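# Stack three bowed boards as arches on marked spot

## Task

Pile all three curved boards on the rectangle drawn on the mat, each one centred over the board beneath it and placed with its concave side facing down so it forms an arch; when finished, no other object on the table may be in contact with the pile, and the pile must stay in place by itself without the robot holding it.

## Robot and tools

Robot: two arms, left_arm and right_arm, both in a physics simulation. Each arm has six joints in this fixed order: waist, shoulder, elbow, wrist pitch, wrist yaw, wrist roll, followed by a gripper opening value. Always use this order, whatever other texts say.

Frame: one shared scene frame. Origin sits on the table surface midway between the arms; +x points out across the table, +z up, and left_arm is on the +y side. The names left and right do not refer to image sides. Gripper fingers point along the gripper's +z axis and close along its y axis. The reported end_effector_position is the point between the finger pads, roughly 1 cm back from the tips; at long reach it may be somewhat wrong.

Row layout: one list of 14 numbers covering both arms, each in [-1, 1]: left_arm's 6 joint values then its opening, then right_arm's 6 joint values then its opening. Joint values are offsets, not poses, scaled so 1.0 equals 1.264 rad (waist), 1.32 (shoulder), 1.276 (elbow), 1.83 (wrist pitch), 1.686 (wrist yaw), 2.022 (wrist roll). Opening is absolute: +1 fully open, -1 closed.

execute_actions(actions): a list of up to 15 actions; each action is a table of up to 15 rows, one row per 1/30 s step, the last row repeated until 15 steps pass (0.5 s per action). Within an action, every row's offsets are measured from the joint angles at the start of that action (for the first action, from the last reported angles), not from the previous row. An empty list just returns the state and images. Stated joint ranges (rad): waist -2.880 to 2.880, shoulder 0.000 to 3.142, elbow 0.000 to 3.019, wrist pitch -1.693 to 1.571, wrist yaw -1.571 to 1.571, wrist roll -2.094 to 2.094. Asking a joint more than 0.019 rad beyond its range refuses the action for both arms; a malformed action, or a failing first action, cancels the whole call. Real limits may differ by up to 0.019 rad; a joint pushed past its real end stops there and the result may say joint sent to its limit.

move(target, speed, blocking): target is one 14-number row of the same layout; its offsets are from the Joint positions in the latest result that printed them, not from where the arm currently is. All joints finish their paths together, so the hand travels along a curve, taking 0.5 to 10 s. speed (rad/s, 0.01 to 2, default 0.5) is the top rate of the joint with the longest way to go. Paths ignore obstacles and the other arm. Finger values are sent at the start. blocking=false returns after 0.5 s while motion continues; then call wait or stop before any new motion. The move: line reports the ending (done, off_target, moving, held, fault), limits=held or limits=none, and each arm's joint furthest from target. Faster moves and targets deeper past a contact press harder.

wait(seconds): 0 to 10, the robot holds its last command; a running move continues. stop(): brakes a running move (needs room). zoom_image(camera, region): camera is cam_high, cam_low, cam_left_wrist or cam_right_wrist; region [x0, y0, x1, y1] pixels, at most 504 by 504, origin top-left. show_instructions(): shows reference images. finished_scene(scene): ends scene 1 or 2 irreversibly and reports success; answering without a tool call ends everything.

Results: state line with each gripper's position (m) and quaternion wxyz; Joint positions and Joint velocities per arm (rad, rad/s, then pad gap in m, 0.094 m fully open); Joint targets are angles being driven toward now; grip_measured is the opening on the command scale (each gripper may be off by about 1 mm). joint command not followed means a clearance check altered targets. MOTOR HOT appears from 85 °C; at 100 °C the arm drops and an OVER-TEMPERATURE FAULT is shown.

Motion limits: each step the joint target stays within a lead of the measured angle (waist 0.264, shoulder 0.32, elbow 0.276, wrist pitch 0.33, wrist yaw 0.186, wrist roll 0.522 rad), and if the gripper would move over 70 mm the targets are scaled back. Big offsets therefore need several actions; resend unfinished parts. Zero offsets can let an arm droop: in a reply's first call send offsets back to the wanted angles, then zeros.

Gripping: to hold, command an opening about 0.03 under grip_measured; smaller gaps grip lighter. Pad force is about 50 to 62 N, less on thin parts.

Avoid: dropping or knocking anything off the table (fails the task), arms striking or pressing each other, slams and very hard pushes, leaving the pile touching other objects or relying on the gripper to hold it. Brief tugs on held parts or pushes on loose objects can happen.

Cameras: cam_high, cam_low, cam_left_wrist, cam_right_wrist, all 504x504, returned in that order; calibration is approximate, wrist cameras follow their arms.

Each tool is called as a command line: name --argument value for each argument, lists and objects as JSON in quotes; but a table of rows of numbers goes row by row, as --pt "numbers of a row", without its own name.

## Session

execute_actions --actions '[]'

Scene clock: 0.00 s.
left_arm: end_effector_position=(+0.3882, -0.4449, +0.1739) grip_measured=-0.387 end_effector_quat_wxyz=(-0.068, +0.311, +0.667, -0.673) | right_arm: end_effector_position=(+0.5520, -0.8438, +0.2590) grip_measured=+1.000 end_effector_quat_wxyz=(+0.142, +0.848, +0.510, -0.003)
Joint names: [waist, shoulder, elbow, wrist pitch, wrist yaw, wrist roll]
Joint positions: left_arm=[-0.9    2.483  2.208  0.056  1.173 -1.032  0.029] | right_arm=[-0.714  2.182  2.429 -1.544  0.077  1.271  0.094]
Joint velocities: left_arm=[-0.015 -0.015 -0.012 -0.017 -0.051 -0.051 -0.001] | right_arm=[-0.015 -0.015  0.002 -0.007  0.007  0.051  0.   ]
Joint targets: left_arm=[-0.900 2.494 2.232 0.058 1.173 -1.032] | right_arm=[-0.714 2.167 2.458 -1.541 0.077 1.271]
camera_calibration (this result's frames):
cam_left_wrist: T_world_to_cam=[[-0.320143, 0.10103, 0.941967, 0.00584551], [-0.352943, 0.910001, -0.217555, 0.586477], [-0.87917, -0.402109, -0.255672, 0.332742], [0, 0, 0, 1]] pos_world=[0.501401, -0.400486, 0.207158]
cam_right_wrist: T_world_to_cam=[[-0.869681, 0.433619, -0.23586, 0.905397], [0.30197, 0.845346, 0.440687, 0.435094], [0.390473, 0.312034, -0.866121, 0.395819], [0, 0, 0, 1]] pos_world=[0.501464, -0.883911, 0.364633]

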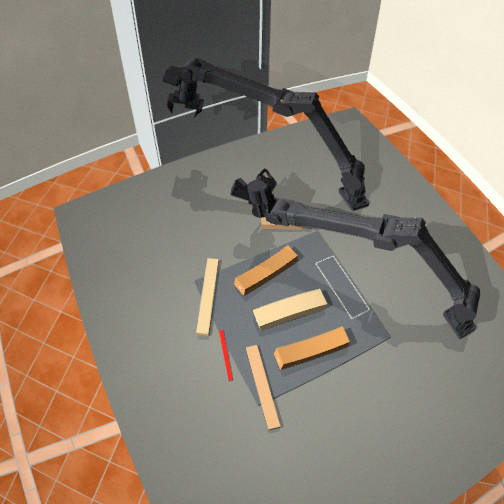

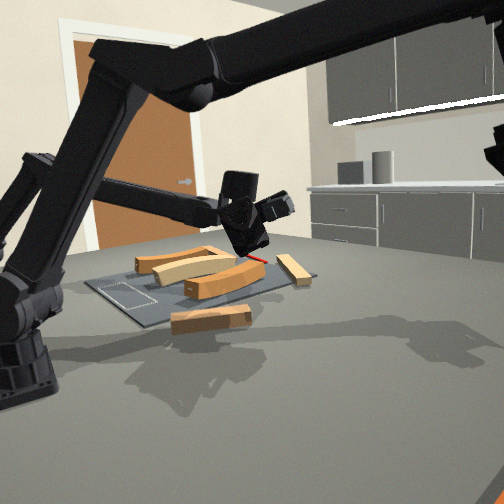

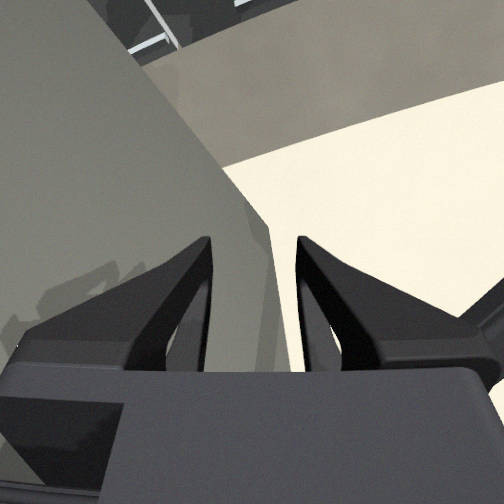

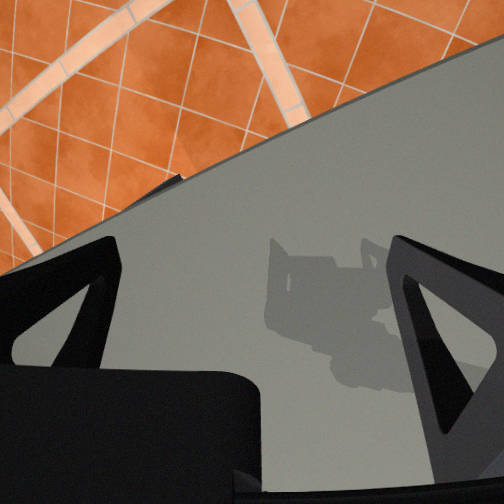

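zoom_image --camera "cam_low" --region '[80,220,320,340]'

zoom_image --camera "cam_high" --region '[190,210,400,420]'

Region (80, 220, 320, 340) of cam_low's 504x504 image, scaled by 2.100, with more detail than that image has.

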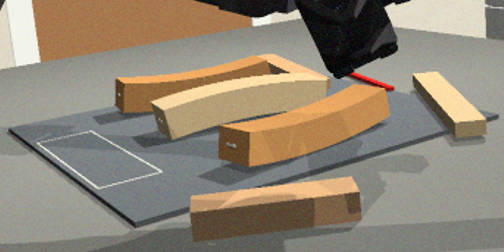

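Region (190, 210, 400, 420) of cam_high's 504x504 image, scaled by 2.400, with more detail than that image has.

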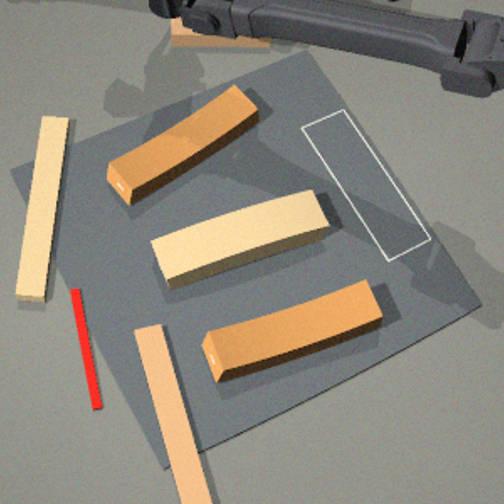

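move --target '[1,-0.78,-0.96,0.324,0.11,-0.264,1,1,-0.2,-0.55,0.114,-0.05,-0.288,1]' --speed 0.9

move --target '[0.2,0,0,0,0,0,1,0.08,0,0,0,0,0,1]'

Scene clock: 3.73 s.
left_arm: end_effector_position=(+0.5116, +0.3449, +0.3729) grip_measured=+1.000 end_effector_quat_wxyz=(+0.264, -0.115, +0.683, -0.671) | right_arm: end_effector_position=(+0.5704, -0.0437, +0.1296) grip_measured=+1.000 end_effector_quat_wxyz=(-0.000, +0.109, +0.994, +0.005)
Joint names: [waist, shoulder, elbow, wrist pitch, wrist yaw, wrist roll]
Joint positions: left_arm=[ 0.358  1.429  0.987  0.638  1.357 -1.555  0.094] | right_arm=[ 0.543  1.948  1.732 -1.349 -0.009  0.699  0.094]
Joint velocities: left_arm=[-0.015 -0.015  0.012 -0.007 -0.051  0.125  0.   ] | right_arm=[-0.005 -0.015  0.002  0.002 -0.037 -0.051  0.   ]
Joint targets: left_arm=[0.363 1.453 0.983 0.649 1.359 -1.566] | right_arm=[0.550 1.917 1.727 -1.335 -0.007 0.689]
move: off_target (left_arm, right_arm); limits=none; left_arm: farthest joint: the shoulder, 0.024 radians from its target (1.030 radians at the start); right_arm: farthest joint: the shoulder, 0.030 radians from its target (0.264 radians at the start)
camera_calibration (this result's frames):
cam_left_wrist: T_world_to_cam=[[-0.195579, -0.0678095, 0.978341, -0.240968], [-0.978524, 0.0797255, -0.19009, 0.550797], [-0.0651088, -0.994508, -0.0819459, 0.53274], [0, 0, 0, 1]] pos_world=[0.526527, 0.469562, 0.384105]
cam_right_wrist: T_world_to_cam=[[-0.210717, -0.977498, -0.00980069, 0.0770248], [-0.791321, 0.16468, 0.588805, 0.384904], [-0.573942, 0.131827, -0.808216, 0.561606], [0, 0, 0, 1]] pos_world=[0.643143, -0.0621293, 0.22802]

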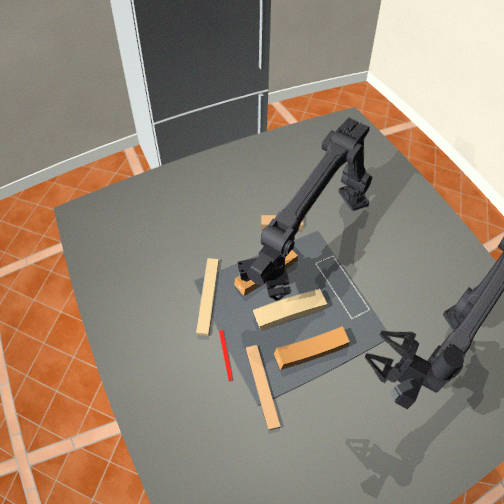

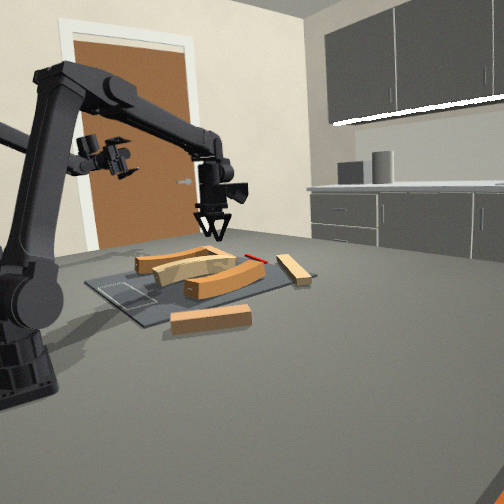

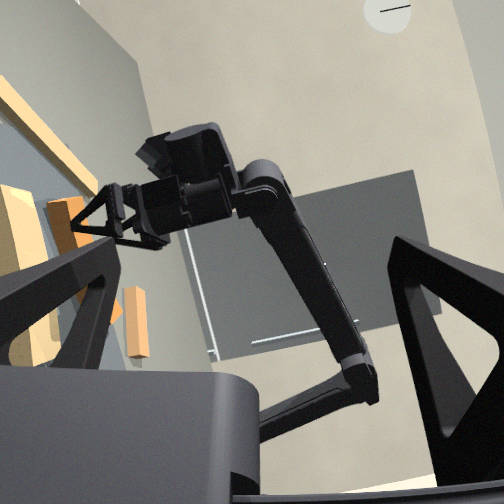

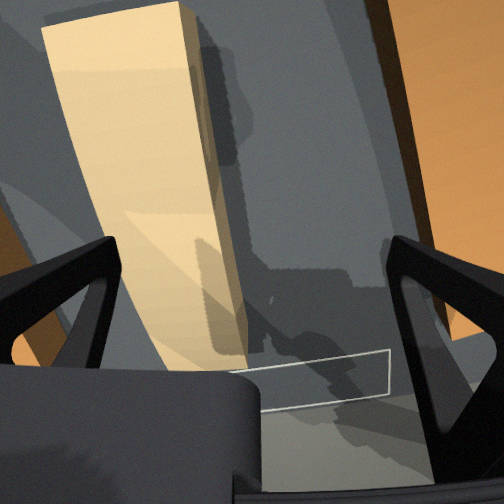

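Scene clock: 4.67 s.
left_arm: end_effector_position=(+0.4941, +0.4778, +0.3729) grip_measured=+1.000 end_effector_quat_wxyz=(+0.349, -0.203, +0.662, -0.632) | right_arm: end_effector_position=(+0.5380, +0.0109, +0.1296) grip_measured=+1.000 end_effector_quat_wxyz=(-0.001, +0.056, +0.998, +0.005)
Joint names: [waist, shoulder, elbow, wrist pitch, wrist yaw, wrist roll]
Joint positions: left_arm=[ 0.618  1.429  0.987  0.638  1.357 -1.555  0.094] | right_arm=[ 0.649  1.948  1.732 -1.349 -0.009  0.699  0.094]
Joint velocities: left_arm=[ 0.005 -0.005 -0.012 -0.007 -0.037  0.066  0.   ] | right_arm=[-0.005  0.005  0.007  0.017  0.007  0.007  0.   ]
Joint targets: left_arm=[0.611 1.429 0.987 0.638 1.357 -1.555] | right_arm=[0.644 1.948 1.732 -1.349 -0.009 0.699]
move: done; limits=none; left_arm: farthest joint: the waist, 0.007 radians from its target (0.252 radians at the start); right_arm: farthest joint: the waist, 0.005 radians from its target (0.101 radians at the start)
camera_calibration (this result's frames):
cam_left_wrist: T_world_to_cam=[[-0.171598, -0.115773, 0.978341, -0.224309], [-0.966169, -0.174306, -0.19009, 0.638335], [0.192538, -0.977862, -0.0819459, 0.528573], [0, 0, 0, 1]] pos_world=[0.476478, 0.602168, 0.384105]
cam_right_wrist: T_world_to_cam=[[-0.106064, -0.994311, -0.00980069, 0.0674498], [-0.804307, 0.0799924, 0.588805, 0.358206], [-0.584672, 0.0703338, -0.808216, 0.542272], [0, 0, 0, 1]] pos_world=[0.612313, 0.000272275, 0.22802]

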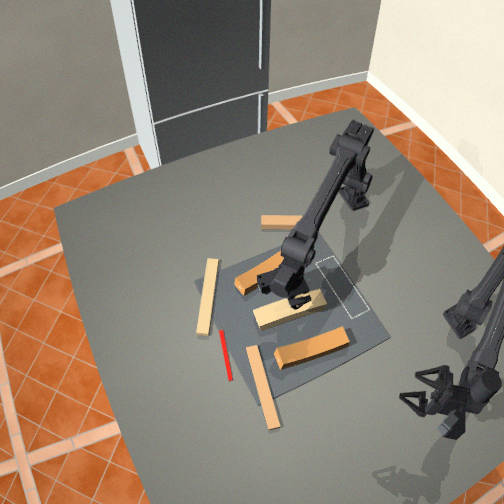

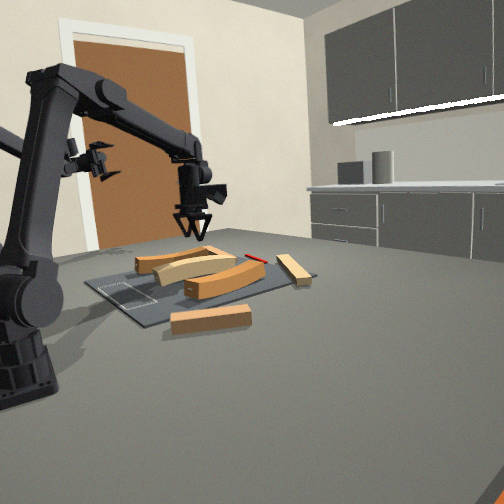

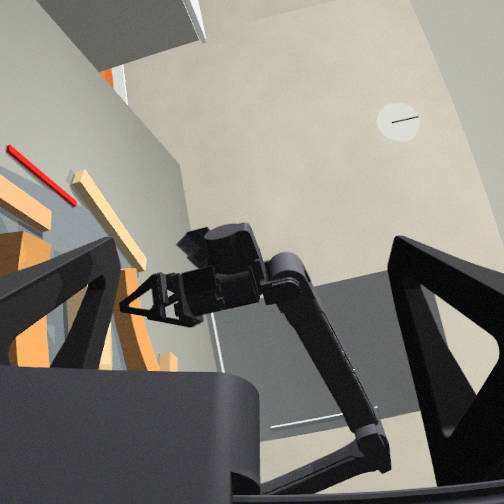

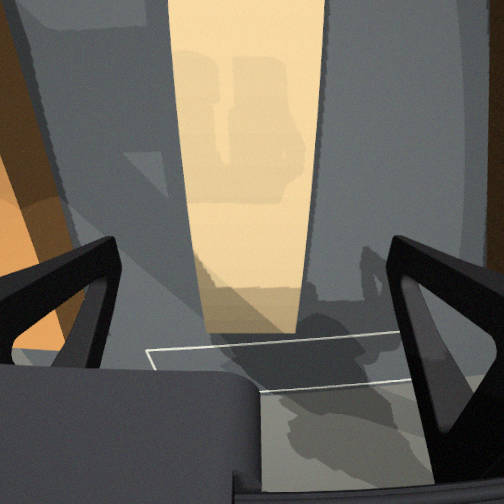

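move --target '[0,0,0,0,0,0,1,0.016,0.054,-0.124,0.131,0,0,1]' --speed 0.35

execute_actions --actions '[[[0,0,0,0,0,0,1,0,0,0,0,0,0,0.4]],[[0,0,0,0,0,0,1,0,0,0,0,0,0,0.33],[0,0,0,0,0,0,1,0,0,0,0,0,0,0.3],[0,0,0,0,0,0,1,0,0,0,0,0,0,0.27],[0,0,0,0,0,0,1,0,0,0,0,0,0,0.24],[0,0,0,0,0,0,1,0,0,0,0,0,0,0.21],[0,0,0,0,0,0,1,0,0,0,0,0,0,0.19]]]'

Scene clock: 6.63 s.
left_arm: end_effector_position=(+0.4941, +0.4778, +0.3729) grip_measured=+1.000 end_effector_quat_wxyz=(+0.349, -0.203, +0.662, -0.632) | right_arm: end_effector_position=(+0.5285, +0.0132, +0.0324) grip_measured=+1.000 end_effector_quat_wxyz=(-0.002, +0.050, +0.999, +0.004)
Joint names: [waist, shoulder, elbow, wrist pitch, wrist yaw, wrist roll]
Joint positions: left_arm=[ 0.618  1.429  0.987  0.638  1.357 -1.555  0.094] | right_arm=[ 0.661  2.018  1.573 -1.124 -0.009  0.699  0.094]
Joint velocities: left_arm=[ 0.005  0.005 -0.012 -0.017 -0.037  0.037  0.   ] | right_arm=[-0.015 -0.005  0.002  0.007 -0.007  0.022  0.   ]
Joint targets: left_arm=[0.618 1.429 0.987 0.638 1.357 -1.555] | right_arm=[0.669 2.019 1.573 -1.109 -0.009 0.699]
move: done; limits=none; left_arm: farthest joint: the waist, 0.000 radians from its target (0.000 radians at the start); right_arm: farthest joint: the wrist pitch, 0.014 radians from its target (0.240 radians at the start)
camera_calibration (this result's frames):
cam_left_wrist: T_world_to_cam=[[-0.171598, -0.115773, 0.978341, -0.224309], [-0.966169, -0.174306, -0.19009, 0.638335], [0.192538, -0.977862, -0.0819459, 0.528573], [0, 0, 0, 1]] pos_world=[0.476478, 0.602168, 0.384105]
cam_right_wrist: T_world_to_cam=[[-0.0939383, -0.995545, -0.00809558, 0.0613785], [-0.803923, 0.0710555, 0.590474, 0.407439], [-0.587268, 0.0619764, -0.807016, 0.459441], [0, 0, 0, 1]] pos_world=[0.60313, 0.00367987, 0.130691]

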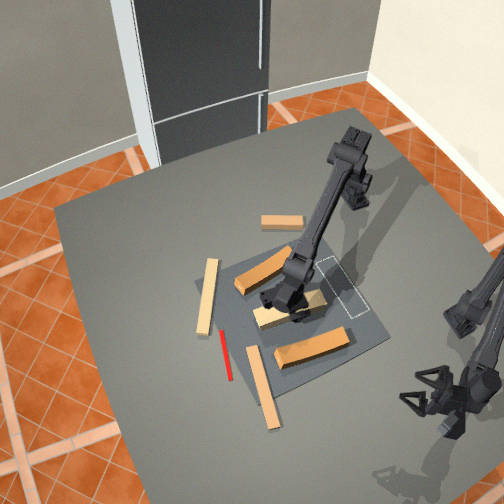

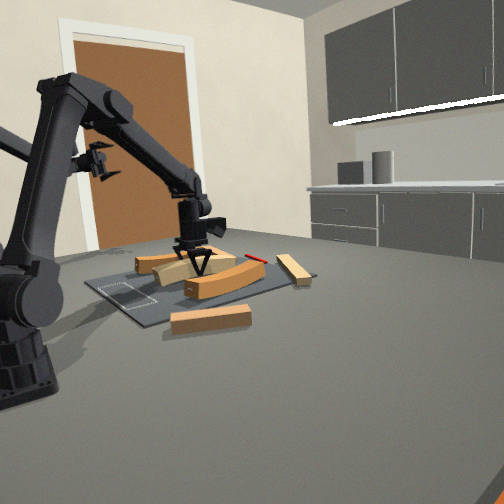

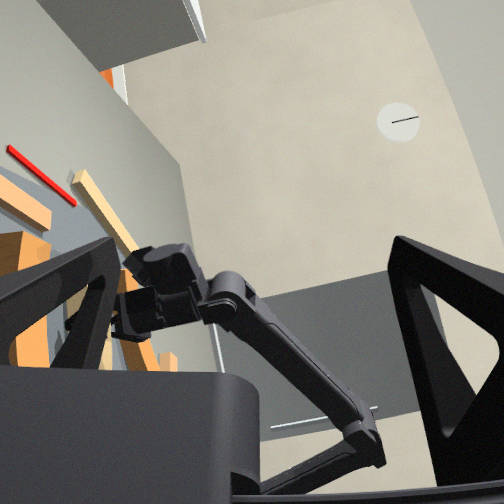

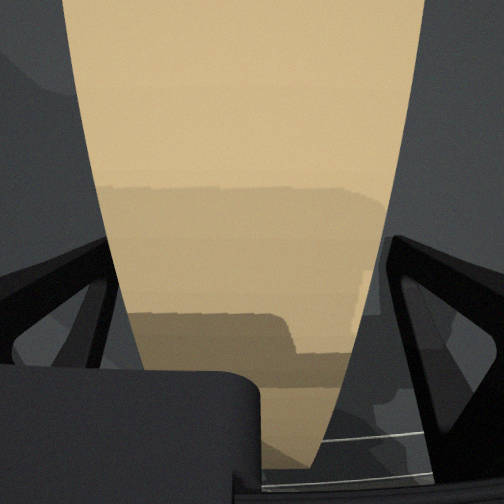

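Scene clock: 7.63 s.
left_arm: end_effector_position=(+0.4941, +0.4778, +0.3729) grip_measured=+1.000 end_effector_quat_wxyz=(+0.349, -0.203, +0.662, -0.632) | right_arm: end_effector_position=(+0.5283, +0.0139, +0.0324) grip_measured=+0.290 end_effector_quat_wxyz=(-0.002, +0.050, +0.999, +0.006)
Joint names: [waist, shoulder, elbow, wrist pitch, wrist yaw, wrist roll]
Joint positions: left_arm=[ 0.618  1.429  0.987  0.638  1.357 -1.555  0.094] | right_arm=[ 0.661  2.018  1.573 -1.123 -0.012  0.699  0.061]
Joint velocities: left_arm=[-0.005  0.005 -0.017  0.007 -0.022 -0.037  0.   ] | right_arm=[ 0.005 -0.005 -0.002 -0.007 -0.037 -0.007 -0.001]
Joint targets: left_arm=[0.618 1.429 0.987 0.638 1.357 -1.555] | right_arm=[0.661 2.018 1.573 -1.123 -0.009 0.699]
camera_calibration (this result's frames):
cam_left_wrist: T_world_to_cam=[[-0.171598, -0.115773, 0.978341, -0.224309], [-0.966169, -0.174306, -0.19009, 0.638335], [0.192538, -0.977862, -0.0819459, 0.528573], [0, 0, 0, 1]] pos_world=[0.476478, 0.602168, 0.384105]
cam_right_wrist: T_world_to_cam=[[-0.0935601, -0.995554, -0.0109312, 0.0619677], [-0.803306, 0.0689978, 0.591556, 0.406836], [-0.588172, 0.0641272, -0.80619, 0.459663], [0, 0, 0, 1]] pos_world=[0.602972, 0.00414445, 0.130587]

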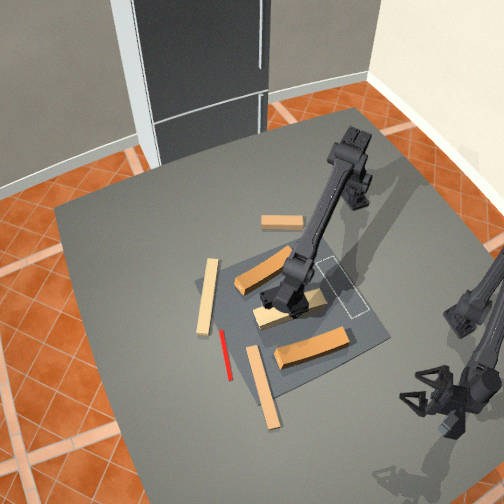

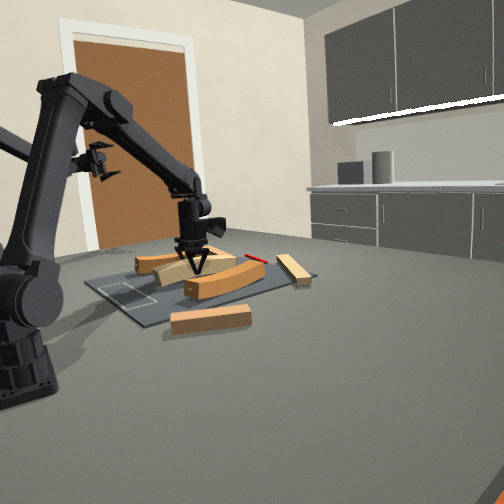

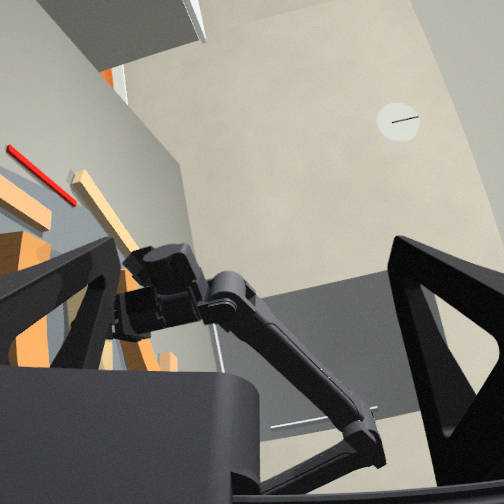

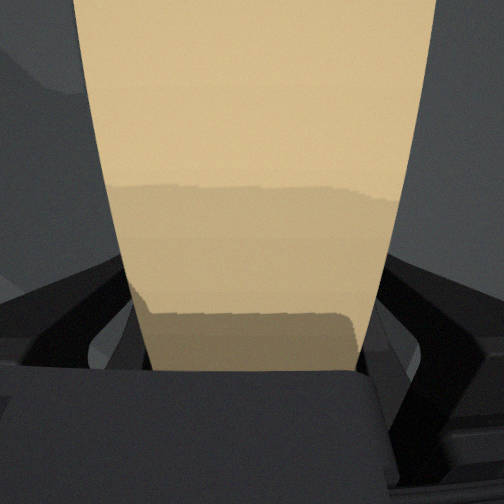

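move --target '[0,0,0,0,0,0,1,0,-0.19,0.02,-0.11,0,0,0.245]' --speed 0.35

Scene clock: 9.43 s.
left_arm: end_effector_position=(+0.4941, +0.4778, +0.3729) grip_measured=+1.000 end_effector_quat_wxyz=(+0.349, -0.203, +0.662, -0.632) | right_arm: end_effector_position=(+0.4962, -0.0080, +0.1522) grip_measured=+0.290 end_effector_quat_wxyz=(+0.008, +0.050, +0.999, +0.014)
Joint names: [waist, shoulder, elbow, wrist pitch, wrist yaw, wrist roll]
Joint positions: left_arm=[ 0.618  1.429  0.987  0.638  1.357 -1.555  0.094] | right_arm=[ 0.661  1.8    1.573 -1.314 -0.012  0.698  0.061]
Joint velocities: left_arm=[-0.005  0.005 -0.017  0.002  0.007 -0.037  0.   ] | right_arm=[-0.024  0.005 -0.002  0.002 -0.007  0.022  0.   ]
Joint targets: left_arm=[0.618 1.429 0.987 0.638 1.357 -1.555] | right_arm=[0.661 1.767 1.599 -1.324 -0.012 0.699]
move: off_target (right_arm); limits=none; left_arm: farthest joint: the waist, 0.000 radians from its target (0.000 radians at the start); right_arm: farthest joint: the shoulder, 0.033 radians from its target (0.251 radians at the start)
camera_calibration (this result's frames):
cam_left_wrist: T_world_to_cam=[[-0.171598, -0.115773, 0.978341, -0.224309], [-0.966169, -0.174306, -0.19009, 0.638335], [0.192538, -0.977862, -0.0819459, 0.528573], [0, 0, 0, 1]] pos_world=[0.476478, 0.602168, 0.384105]
cam_right_wrist: T_world_to_cam=[[-0.0927567, -0.995304, -0.0276769, 0.0405878], [-0.816319, 0.0601018, 0.574466, 0.320759], [-0.570105, 0.0758787, -0.81806, 0.531723], [0, 0, 0, 1]] pos_world=[0.568744, -0.0192274, 0.25184]

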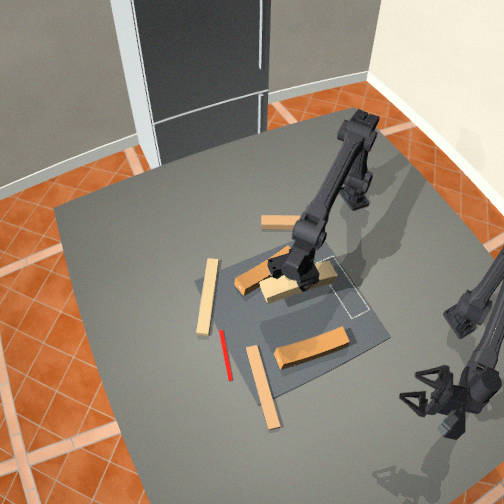

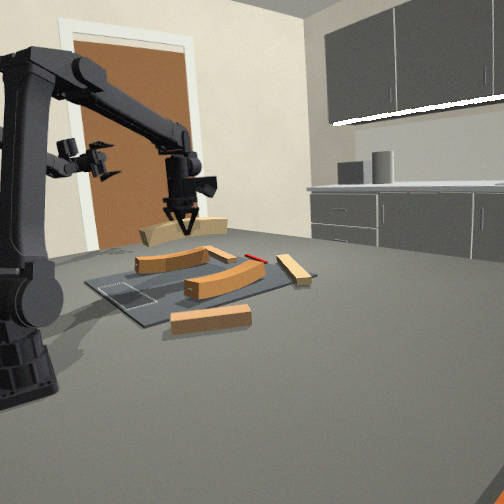

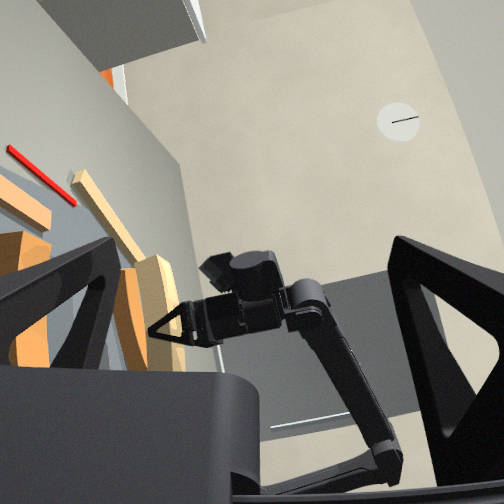

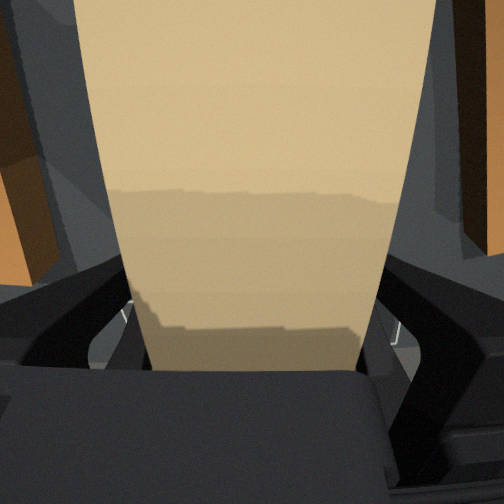

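move --target '[0,0,0,0,0,0,1,0.219,-0.212,-0.365,0.114,0.008,-0.696,0.245]' --speed 0.9

Scene clock: 12.03 s.
left_arm: end_effector_position=(+0.4941, +0.4778, +0.3729) grip_measured=+1.000 end_effector_quat_wxyz=(+0.349, -0.203, +0.662, -0.632) | right_arm: end_effector_position=(+0.3134, +0.0034, +0.0894) grip_measured=+0.291 end_effector_quat_wxyz=(+0.011, +0.707, -0.707, +0.001)
Joint names: [waist, shoulder, elbow, wrist pitch, wrist yaw, wrist roll]
Joint positions: left_arm=[ 0.618  1.429  0.987  0.638  1.357 -1.555  0.094] | right_arm=[ 0.934  1.571  1.098 -1.119 -0.001 -0.699  0.061]
Joint velocities: left_arm=[-0.015 -0.015 -0.012 -0.007  0.007  0.022  0.   ] | right_arm=[-0.005  0.005  0.002 -0.007 -0.037  0.007 -0.001]
Joint targets: left_arm=[0.618 1.429 0.987 0.638 1.357 -1.555] | right_arm=[0.938 1.520 1.108 -1.105 0.002 -0.709]
move: off_target (right_arm); limits=none; left_arm: farthest joint: the waist, 0.000 radians from its target (0.000 radians at the start); right_arm: farthest joint: the shoulder, 0.051 radians from its target (0.280 radians at the start)
camera_calibration (this result's frames):
cam_left_wrist: T_world_to_cam=[[-0.171598, -0.115773, 0.978341, -0.224309], [-0.966169, -0.174306, -0.19009, 0.638335], [0.192538, -0.977862, -0.0819459, 0.528573], [0, 0, 0, 1]] pos_world=[0.476478, 0.602168, 0.384105]
cam_right_wrist: T_world_to_cam=[[0.999891, 0.005497, -0.0137178, -0.313824], [0.0126301, -0.799823, 0.600103, -0.0522868], [-0.00767306, -0.600211, -0.799805, 0.199687], [0, 0, 0, 1]] pos_world=[0.315982, 0.079759, 0.186783]

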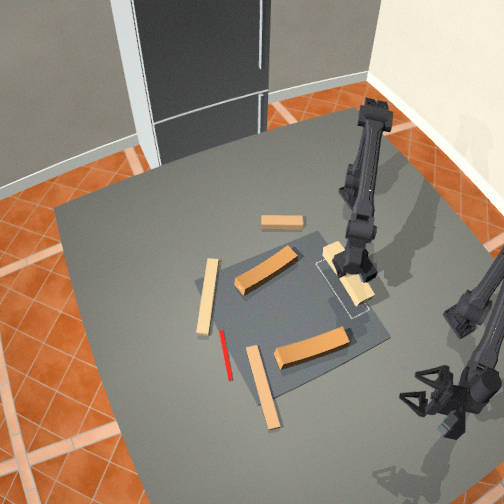

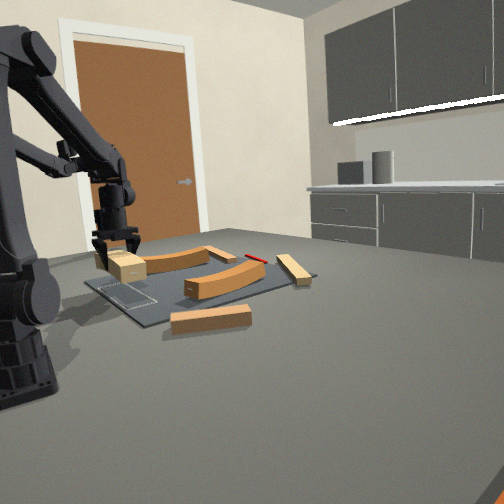

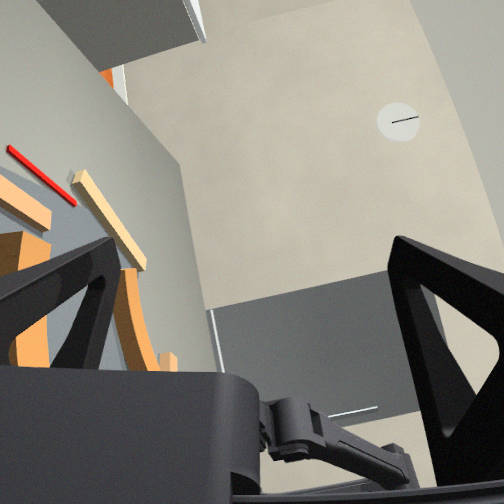

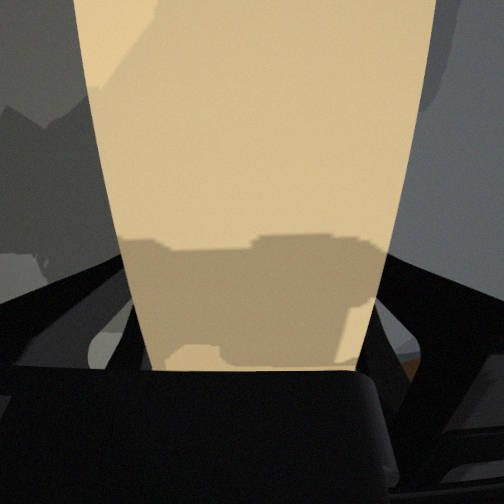

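move --target '[0,0,0,0,0,0,1,0,0.027,-0.054,0.087,0,0,0.245]' --speed 0.2

zoom_image --camera "cam_high" --region '[290,230,400,340]'

zoom_image --camera "cam_low" --region '[70,240,190,330]'

Scene clock: 13.50 s.
left_arm: end_effector_position=(+0.4941, +0.4778, +0.3729) grip_measured=+1.000 end_effector_quat_wxyz=(+0.349, -0.203, +0.662, -0.632) | right_arm: end_effector_position=(+0.3125, +0.0023, +0.0452) grip_measured=+0.291 end_effector_quat_wxyz=(-0.000, +0.707, -0.707, -0.000)
Joint names: [waist, shoulder, elbow, wrist pitch, wrist yaw, wrist roll]
Joint positions: left_arm=[ 0.618  1.429  0.987  0.638  1.357 -1.555  0.094] | right_arm=[ 0.934  1.617  1.02  -0.974 -0.001 -0.699  0.061]
Joint velocities: left_arm=[-0.005  0.005 -0.007  0.007 -0.007 -0.022  0.   ] | right_arm=[-0.005 -0.015 -0.007 -0.002 -0.007  0.051 -0.   ]
Joint targets: left_arm=[0.618 1.429 0.987 0.638 1.357 -1.555] | right_arm=[0.934 1.606 1.029 -0.960 -0.001 -0.698]
move: done; limits=none; left_arm: farthest joint: the waist, 0.000 radians from its target (0.000 radians at the start); right_arm: farthest joint: the wrist pitch, 0.014 radians from its target (0.159 radians at the start)
camera_calibration (this result's frames):
cam_left_wrist: T_world_to_cam=[[-0.171598, -0.115773, 0.978341, -0.224309], [-0.966169, -0.174306, -0.19009, 0.638335], [0.192538, -0.977862, -0.0819459, 0.528573], [0, 0, 0, 1]] pos_world=[0.476478, 0.602168, 0.384105]
cam_right_wrist: T_world_to_cam=[[0.999982, 0.00598965, 0.000120266, -0.314183], [0.00477827, -0.809527, 0.587063, -0.0235407], [0.00361366, -0.587051, -0.809542, 0.160574], [0, 0, 0, 1]] pos_world=[0.31371, 0.0770904, 0.143849]

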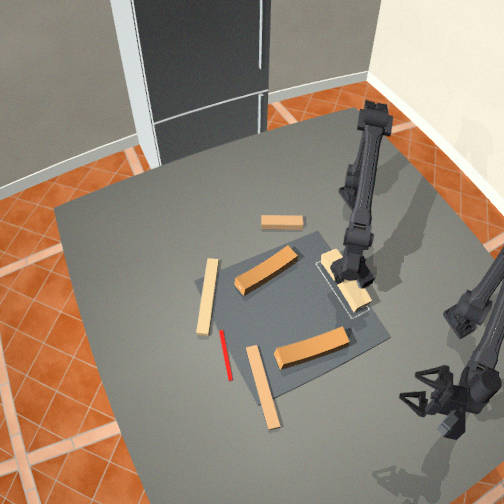

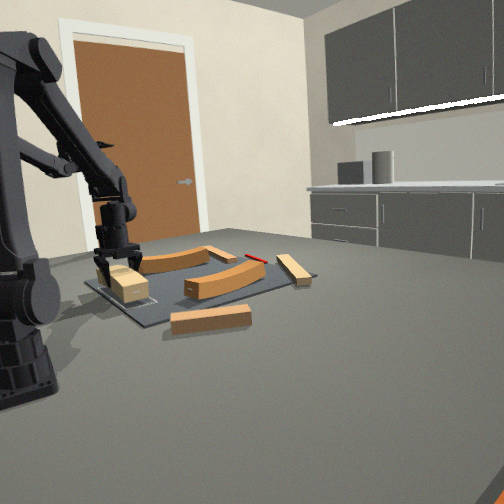

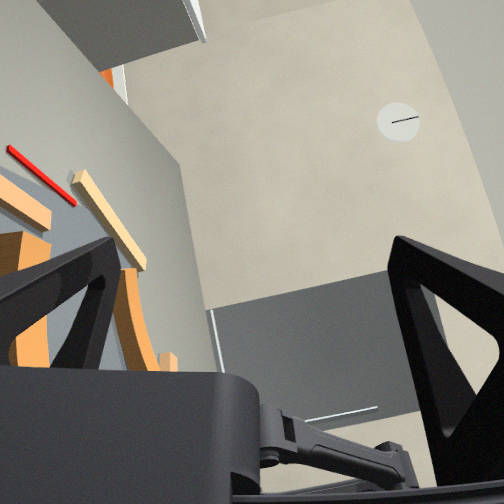

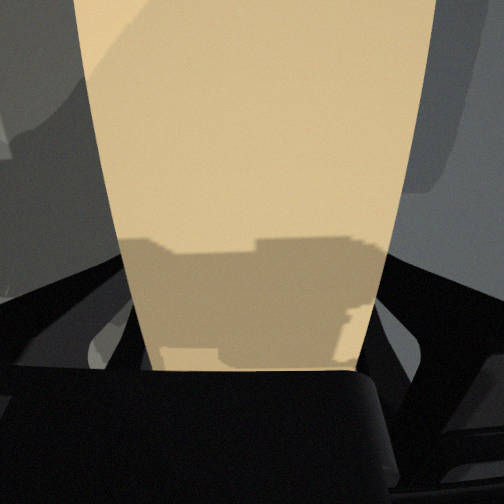

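Region (290, 230, 400, 340) of cam_high's 504x504 image, scaled by 4.582, with more detail than that image has.

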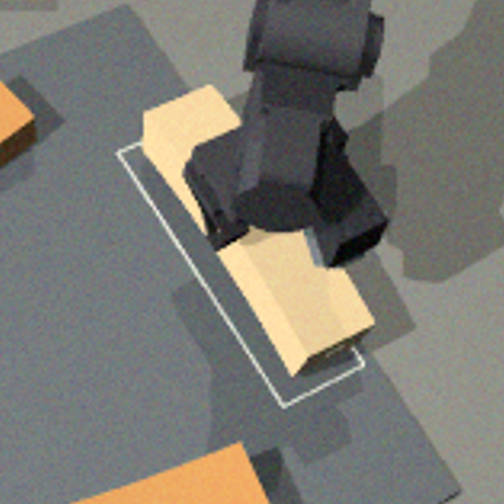

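Region (70, 240, 190, 330) of cam_low's 504x504 image, scaled by 4.200, with more detail than that image has; it fills the top 378 rows of this view, and the rest is white.

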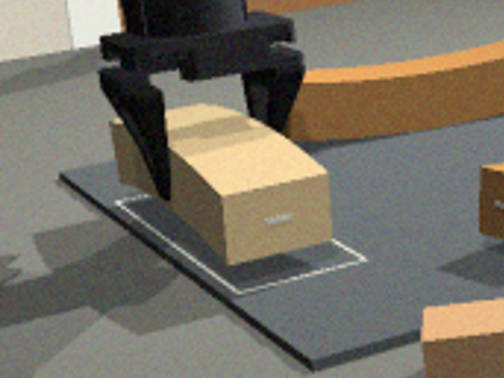

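move --target '[0,0,0,0,0,0,1,0,0.003,-0.001,0.021,0,0,0.245]' --speed 0.07

zoom_image --camera "cam_high" --region '[290,230,400,340]'

zoom_image --camera "cam_low" --region '[70,240,190,330]'

Scene clock: 14.73 s.
left_arm: end_effector_position=(+0.4941, +0.4778, +0.3729) grip_measured=+1.000 end_effector_quat_wxyz=(+0.349, -0.203, +0.662, -0.632) | right_arm: end_effector_position=(+0.3129, +0.0029, +0.0377) grip_measured=+0.291 end_effector_quat_wxyz=(-0.002, +0.707, -0.707, -0.000)
Joint names: [waist, shoulder, elbow, wrist pitch, wrist yaw, wrist roll]
Joint positions: left_arm=[ 0.618  1.429  0.987  0.638  1.357 -1.555  0.094] | right_arm=[ 0.934  1.629  1.012 -0.95  -0.001 -0.699  0.061]
Joint velocities: left_arm=[-0.015  0.005 -0.012 -0.007 -0.037 -0.022  0.   ] | right_arm=[ 0.024 -0.005 -0.002  0.012 -0.051 -0.022  0.   ]
Joint targets: left_arm=[0.618 1.429 0.987 0.638 1.357 -1.555] | right_arm=[0.934 1.621 1.019 -0.936 -0.001 -0.699]
move: done; limits=none; left_arm: farthest joint: the waist, 0.000 radians from its target (0.000 radians at the start); right_arm: farthest joint: the wrist pitch, 0.015 radians from its target (0.038 radians at the start)
camera_calibration (this result's frames):
cam_left_wrist: T_world_to_cam=[[-0.171598, -0.115773, 0.978341, -0.224309], [-0.966169, -0.174306, -0.19009, 0.638335], [0.192538, -0.977862, -0.0819459, 0.528573], [0, 0, 0, 1]] pos_world=[0.476478, 0.602168, 0.384105]
cam_right_wrist: T_world_to_cam=[[0.99998, 0.00598706, 0.00209814, -0.314706], [0.00362717, -0.810897, 0.585178, -0.0182756], [0.00520487, -0.585159, -0.810902, 0.154361], [0, 0, 0, 1]] pos_world=[0.313962, 0.0773904, 0.136527]

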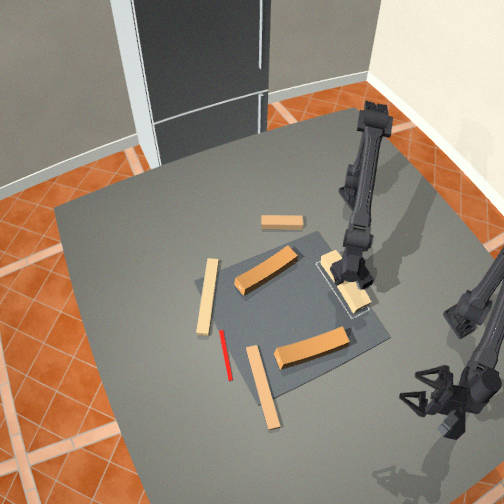

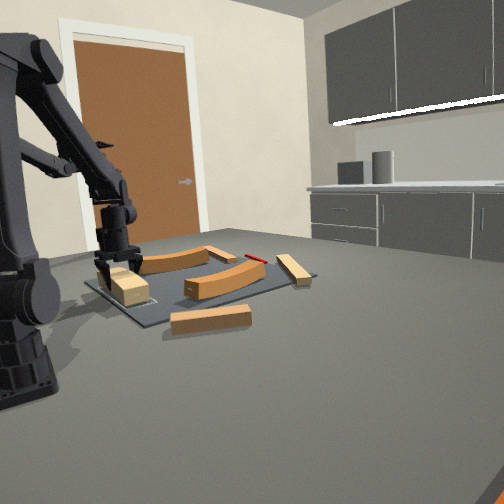

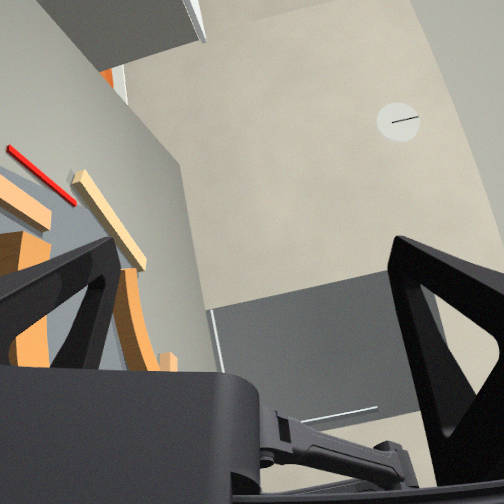

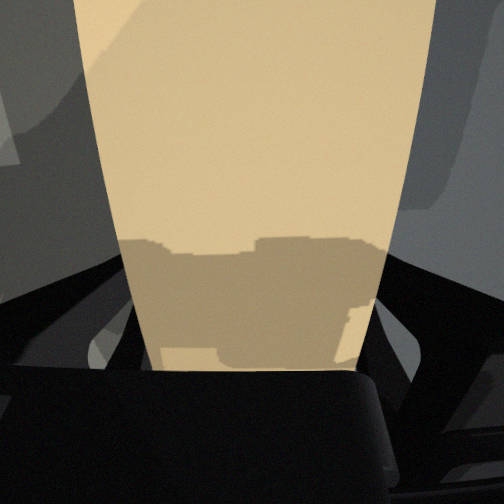

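Region (290, 230, 400, 340) of cam_high's 504x504 image, scaled by 4.582, with more detail than that image has.

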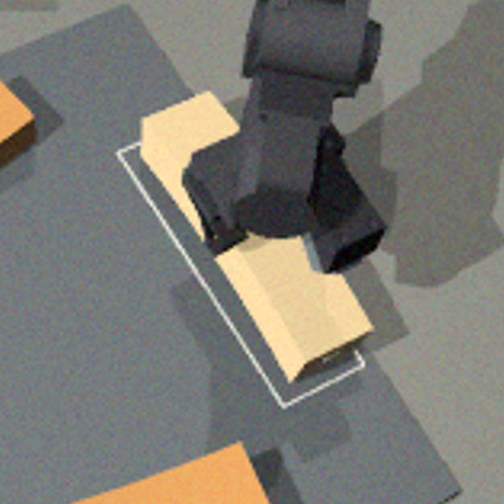

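Region (70, 240, 190, 330) of cam_low's 504x504 image, scaled by 4.200, with more detail than that image has; it fills the top 378 rows of this view, and the rest is white.

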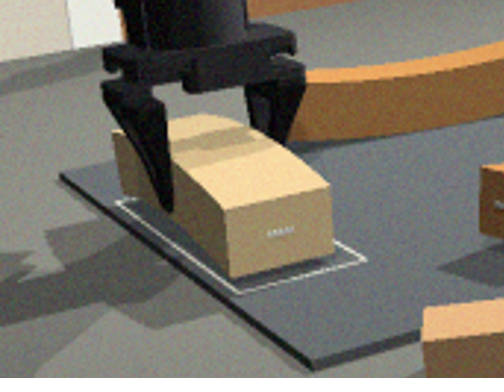

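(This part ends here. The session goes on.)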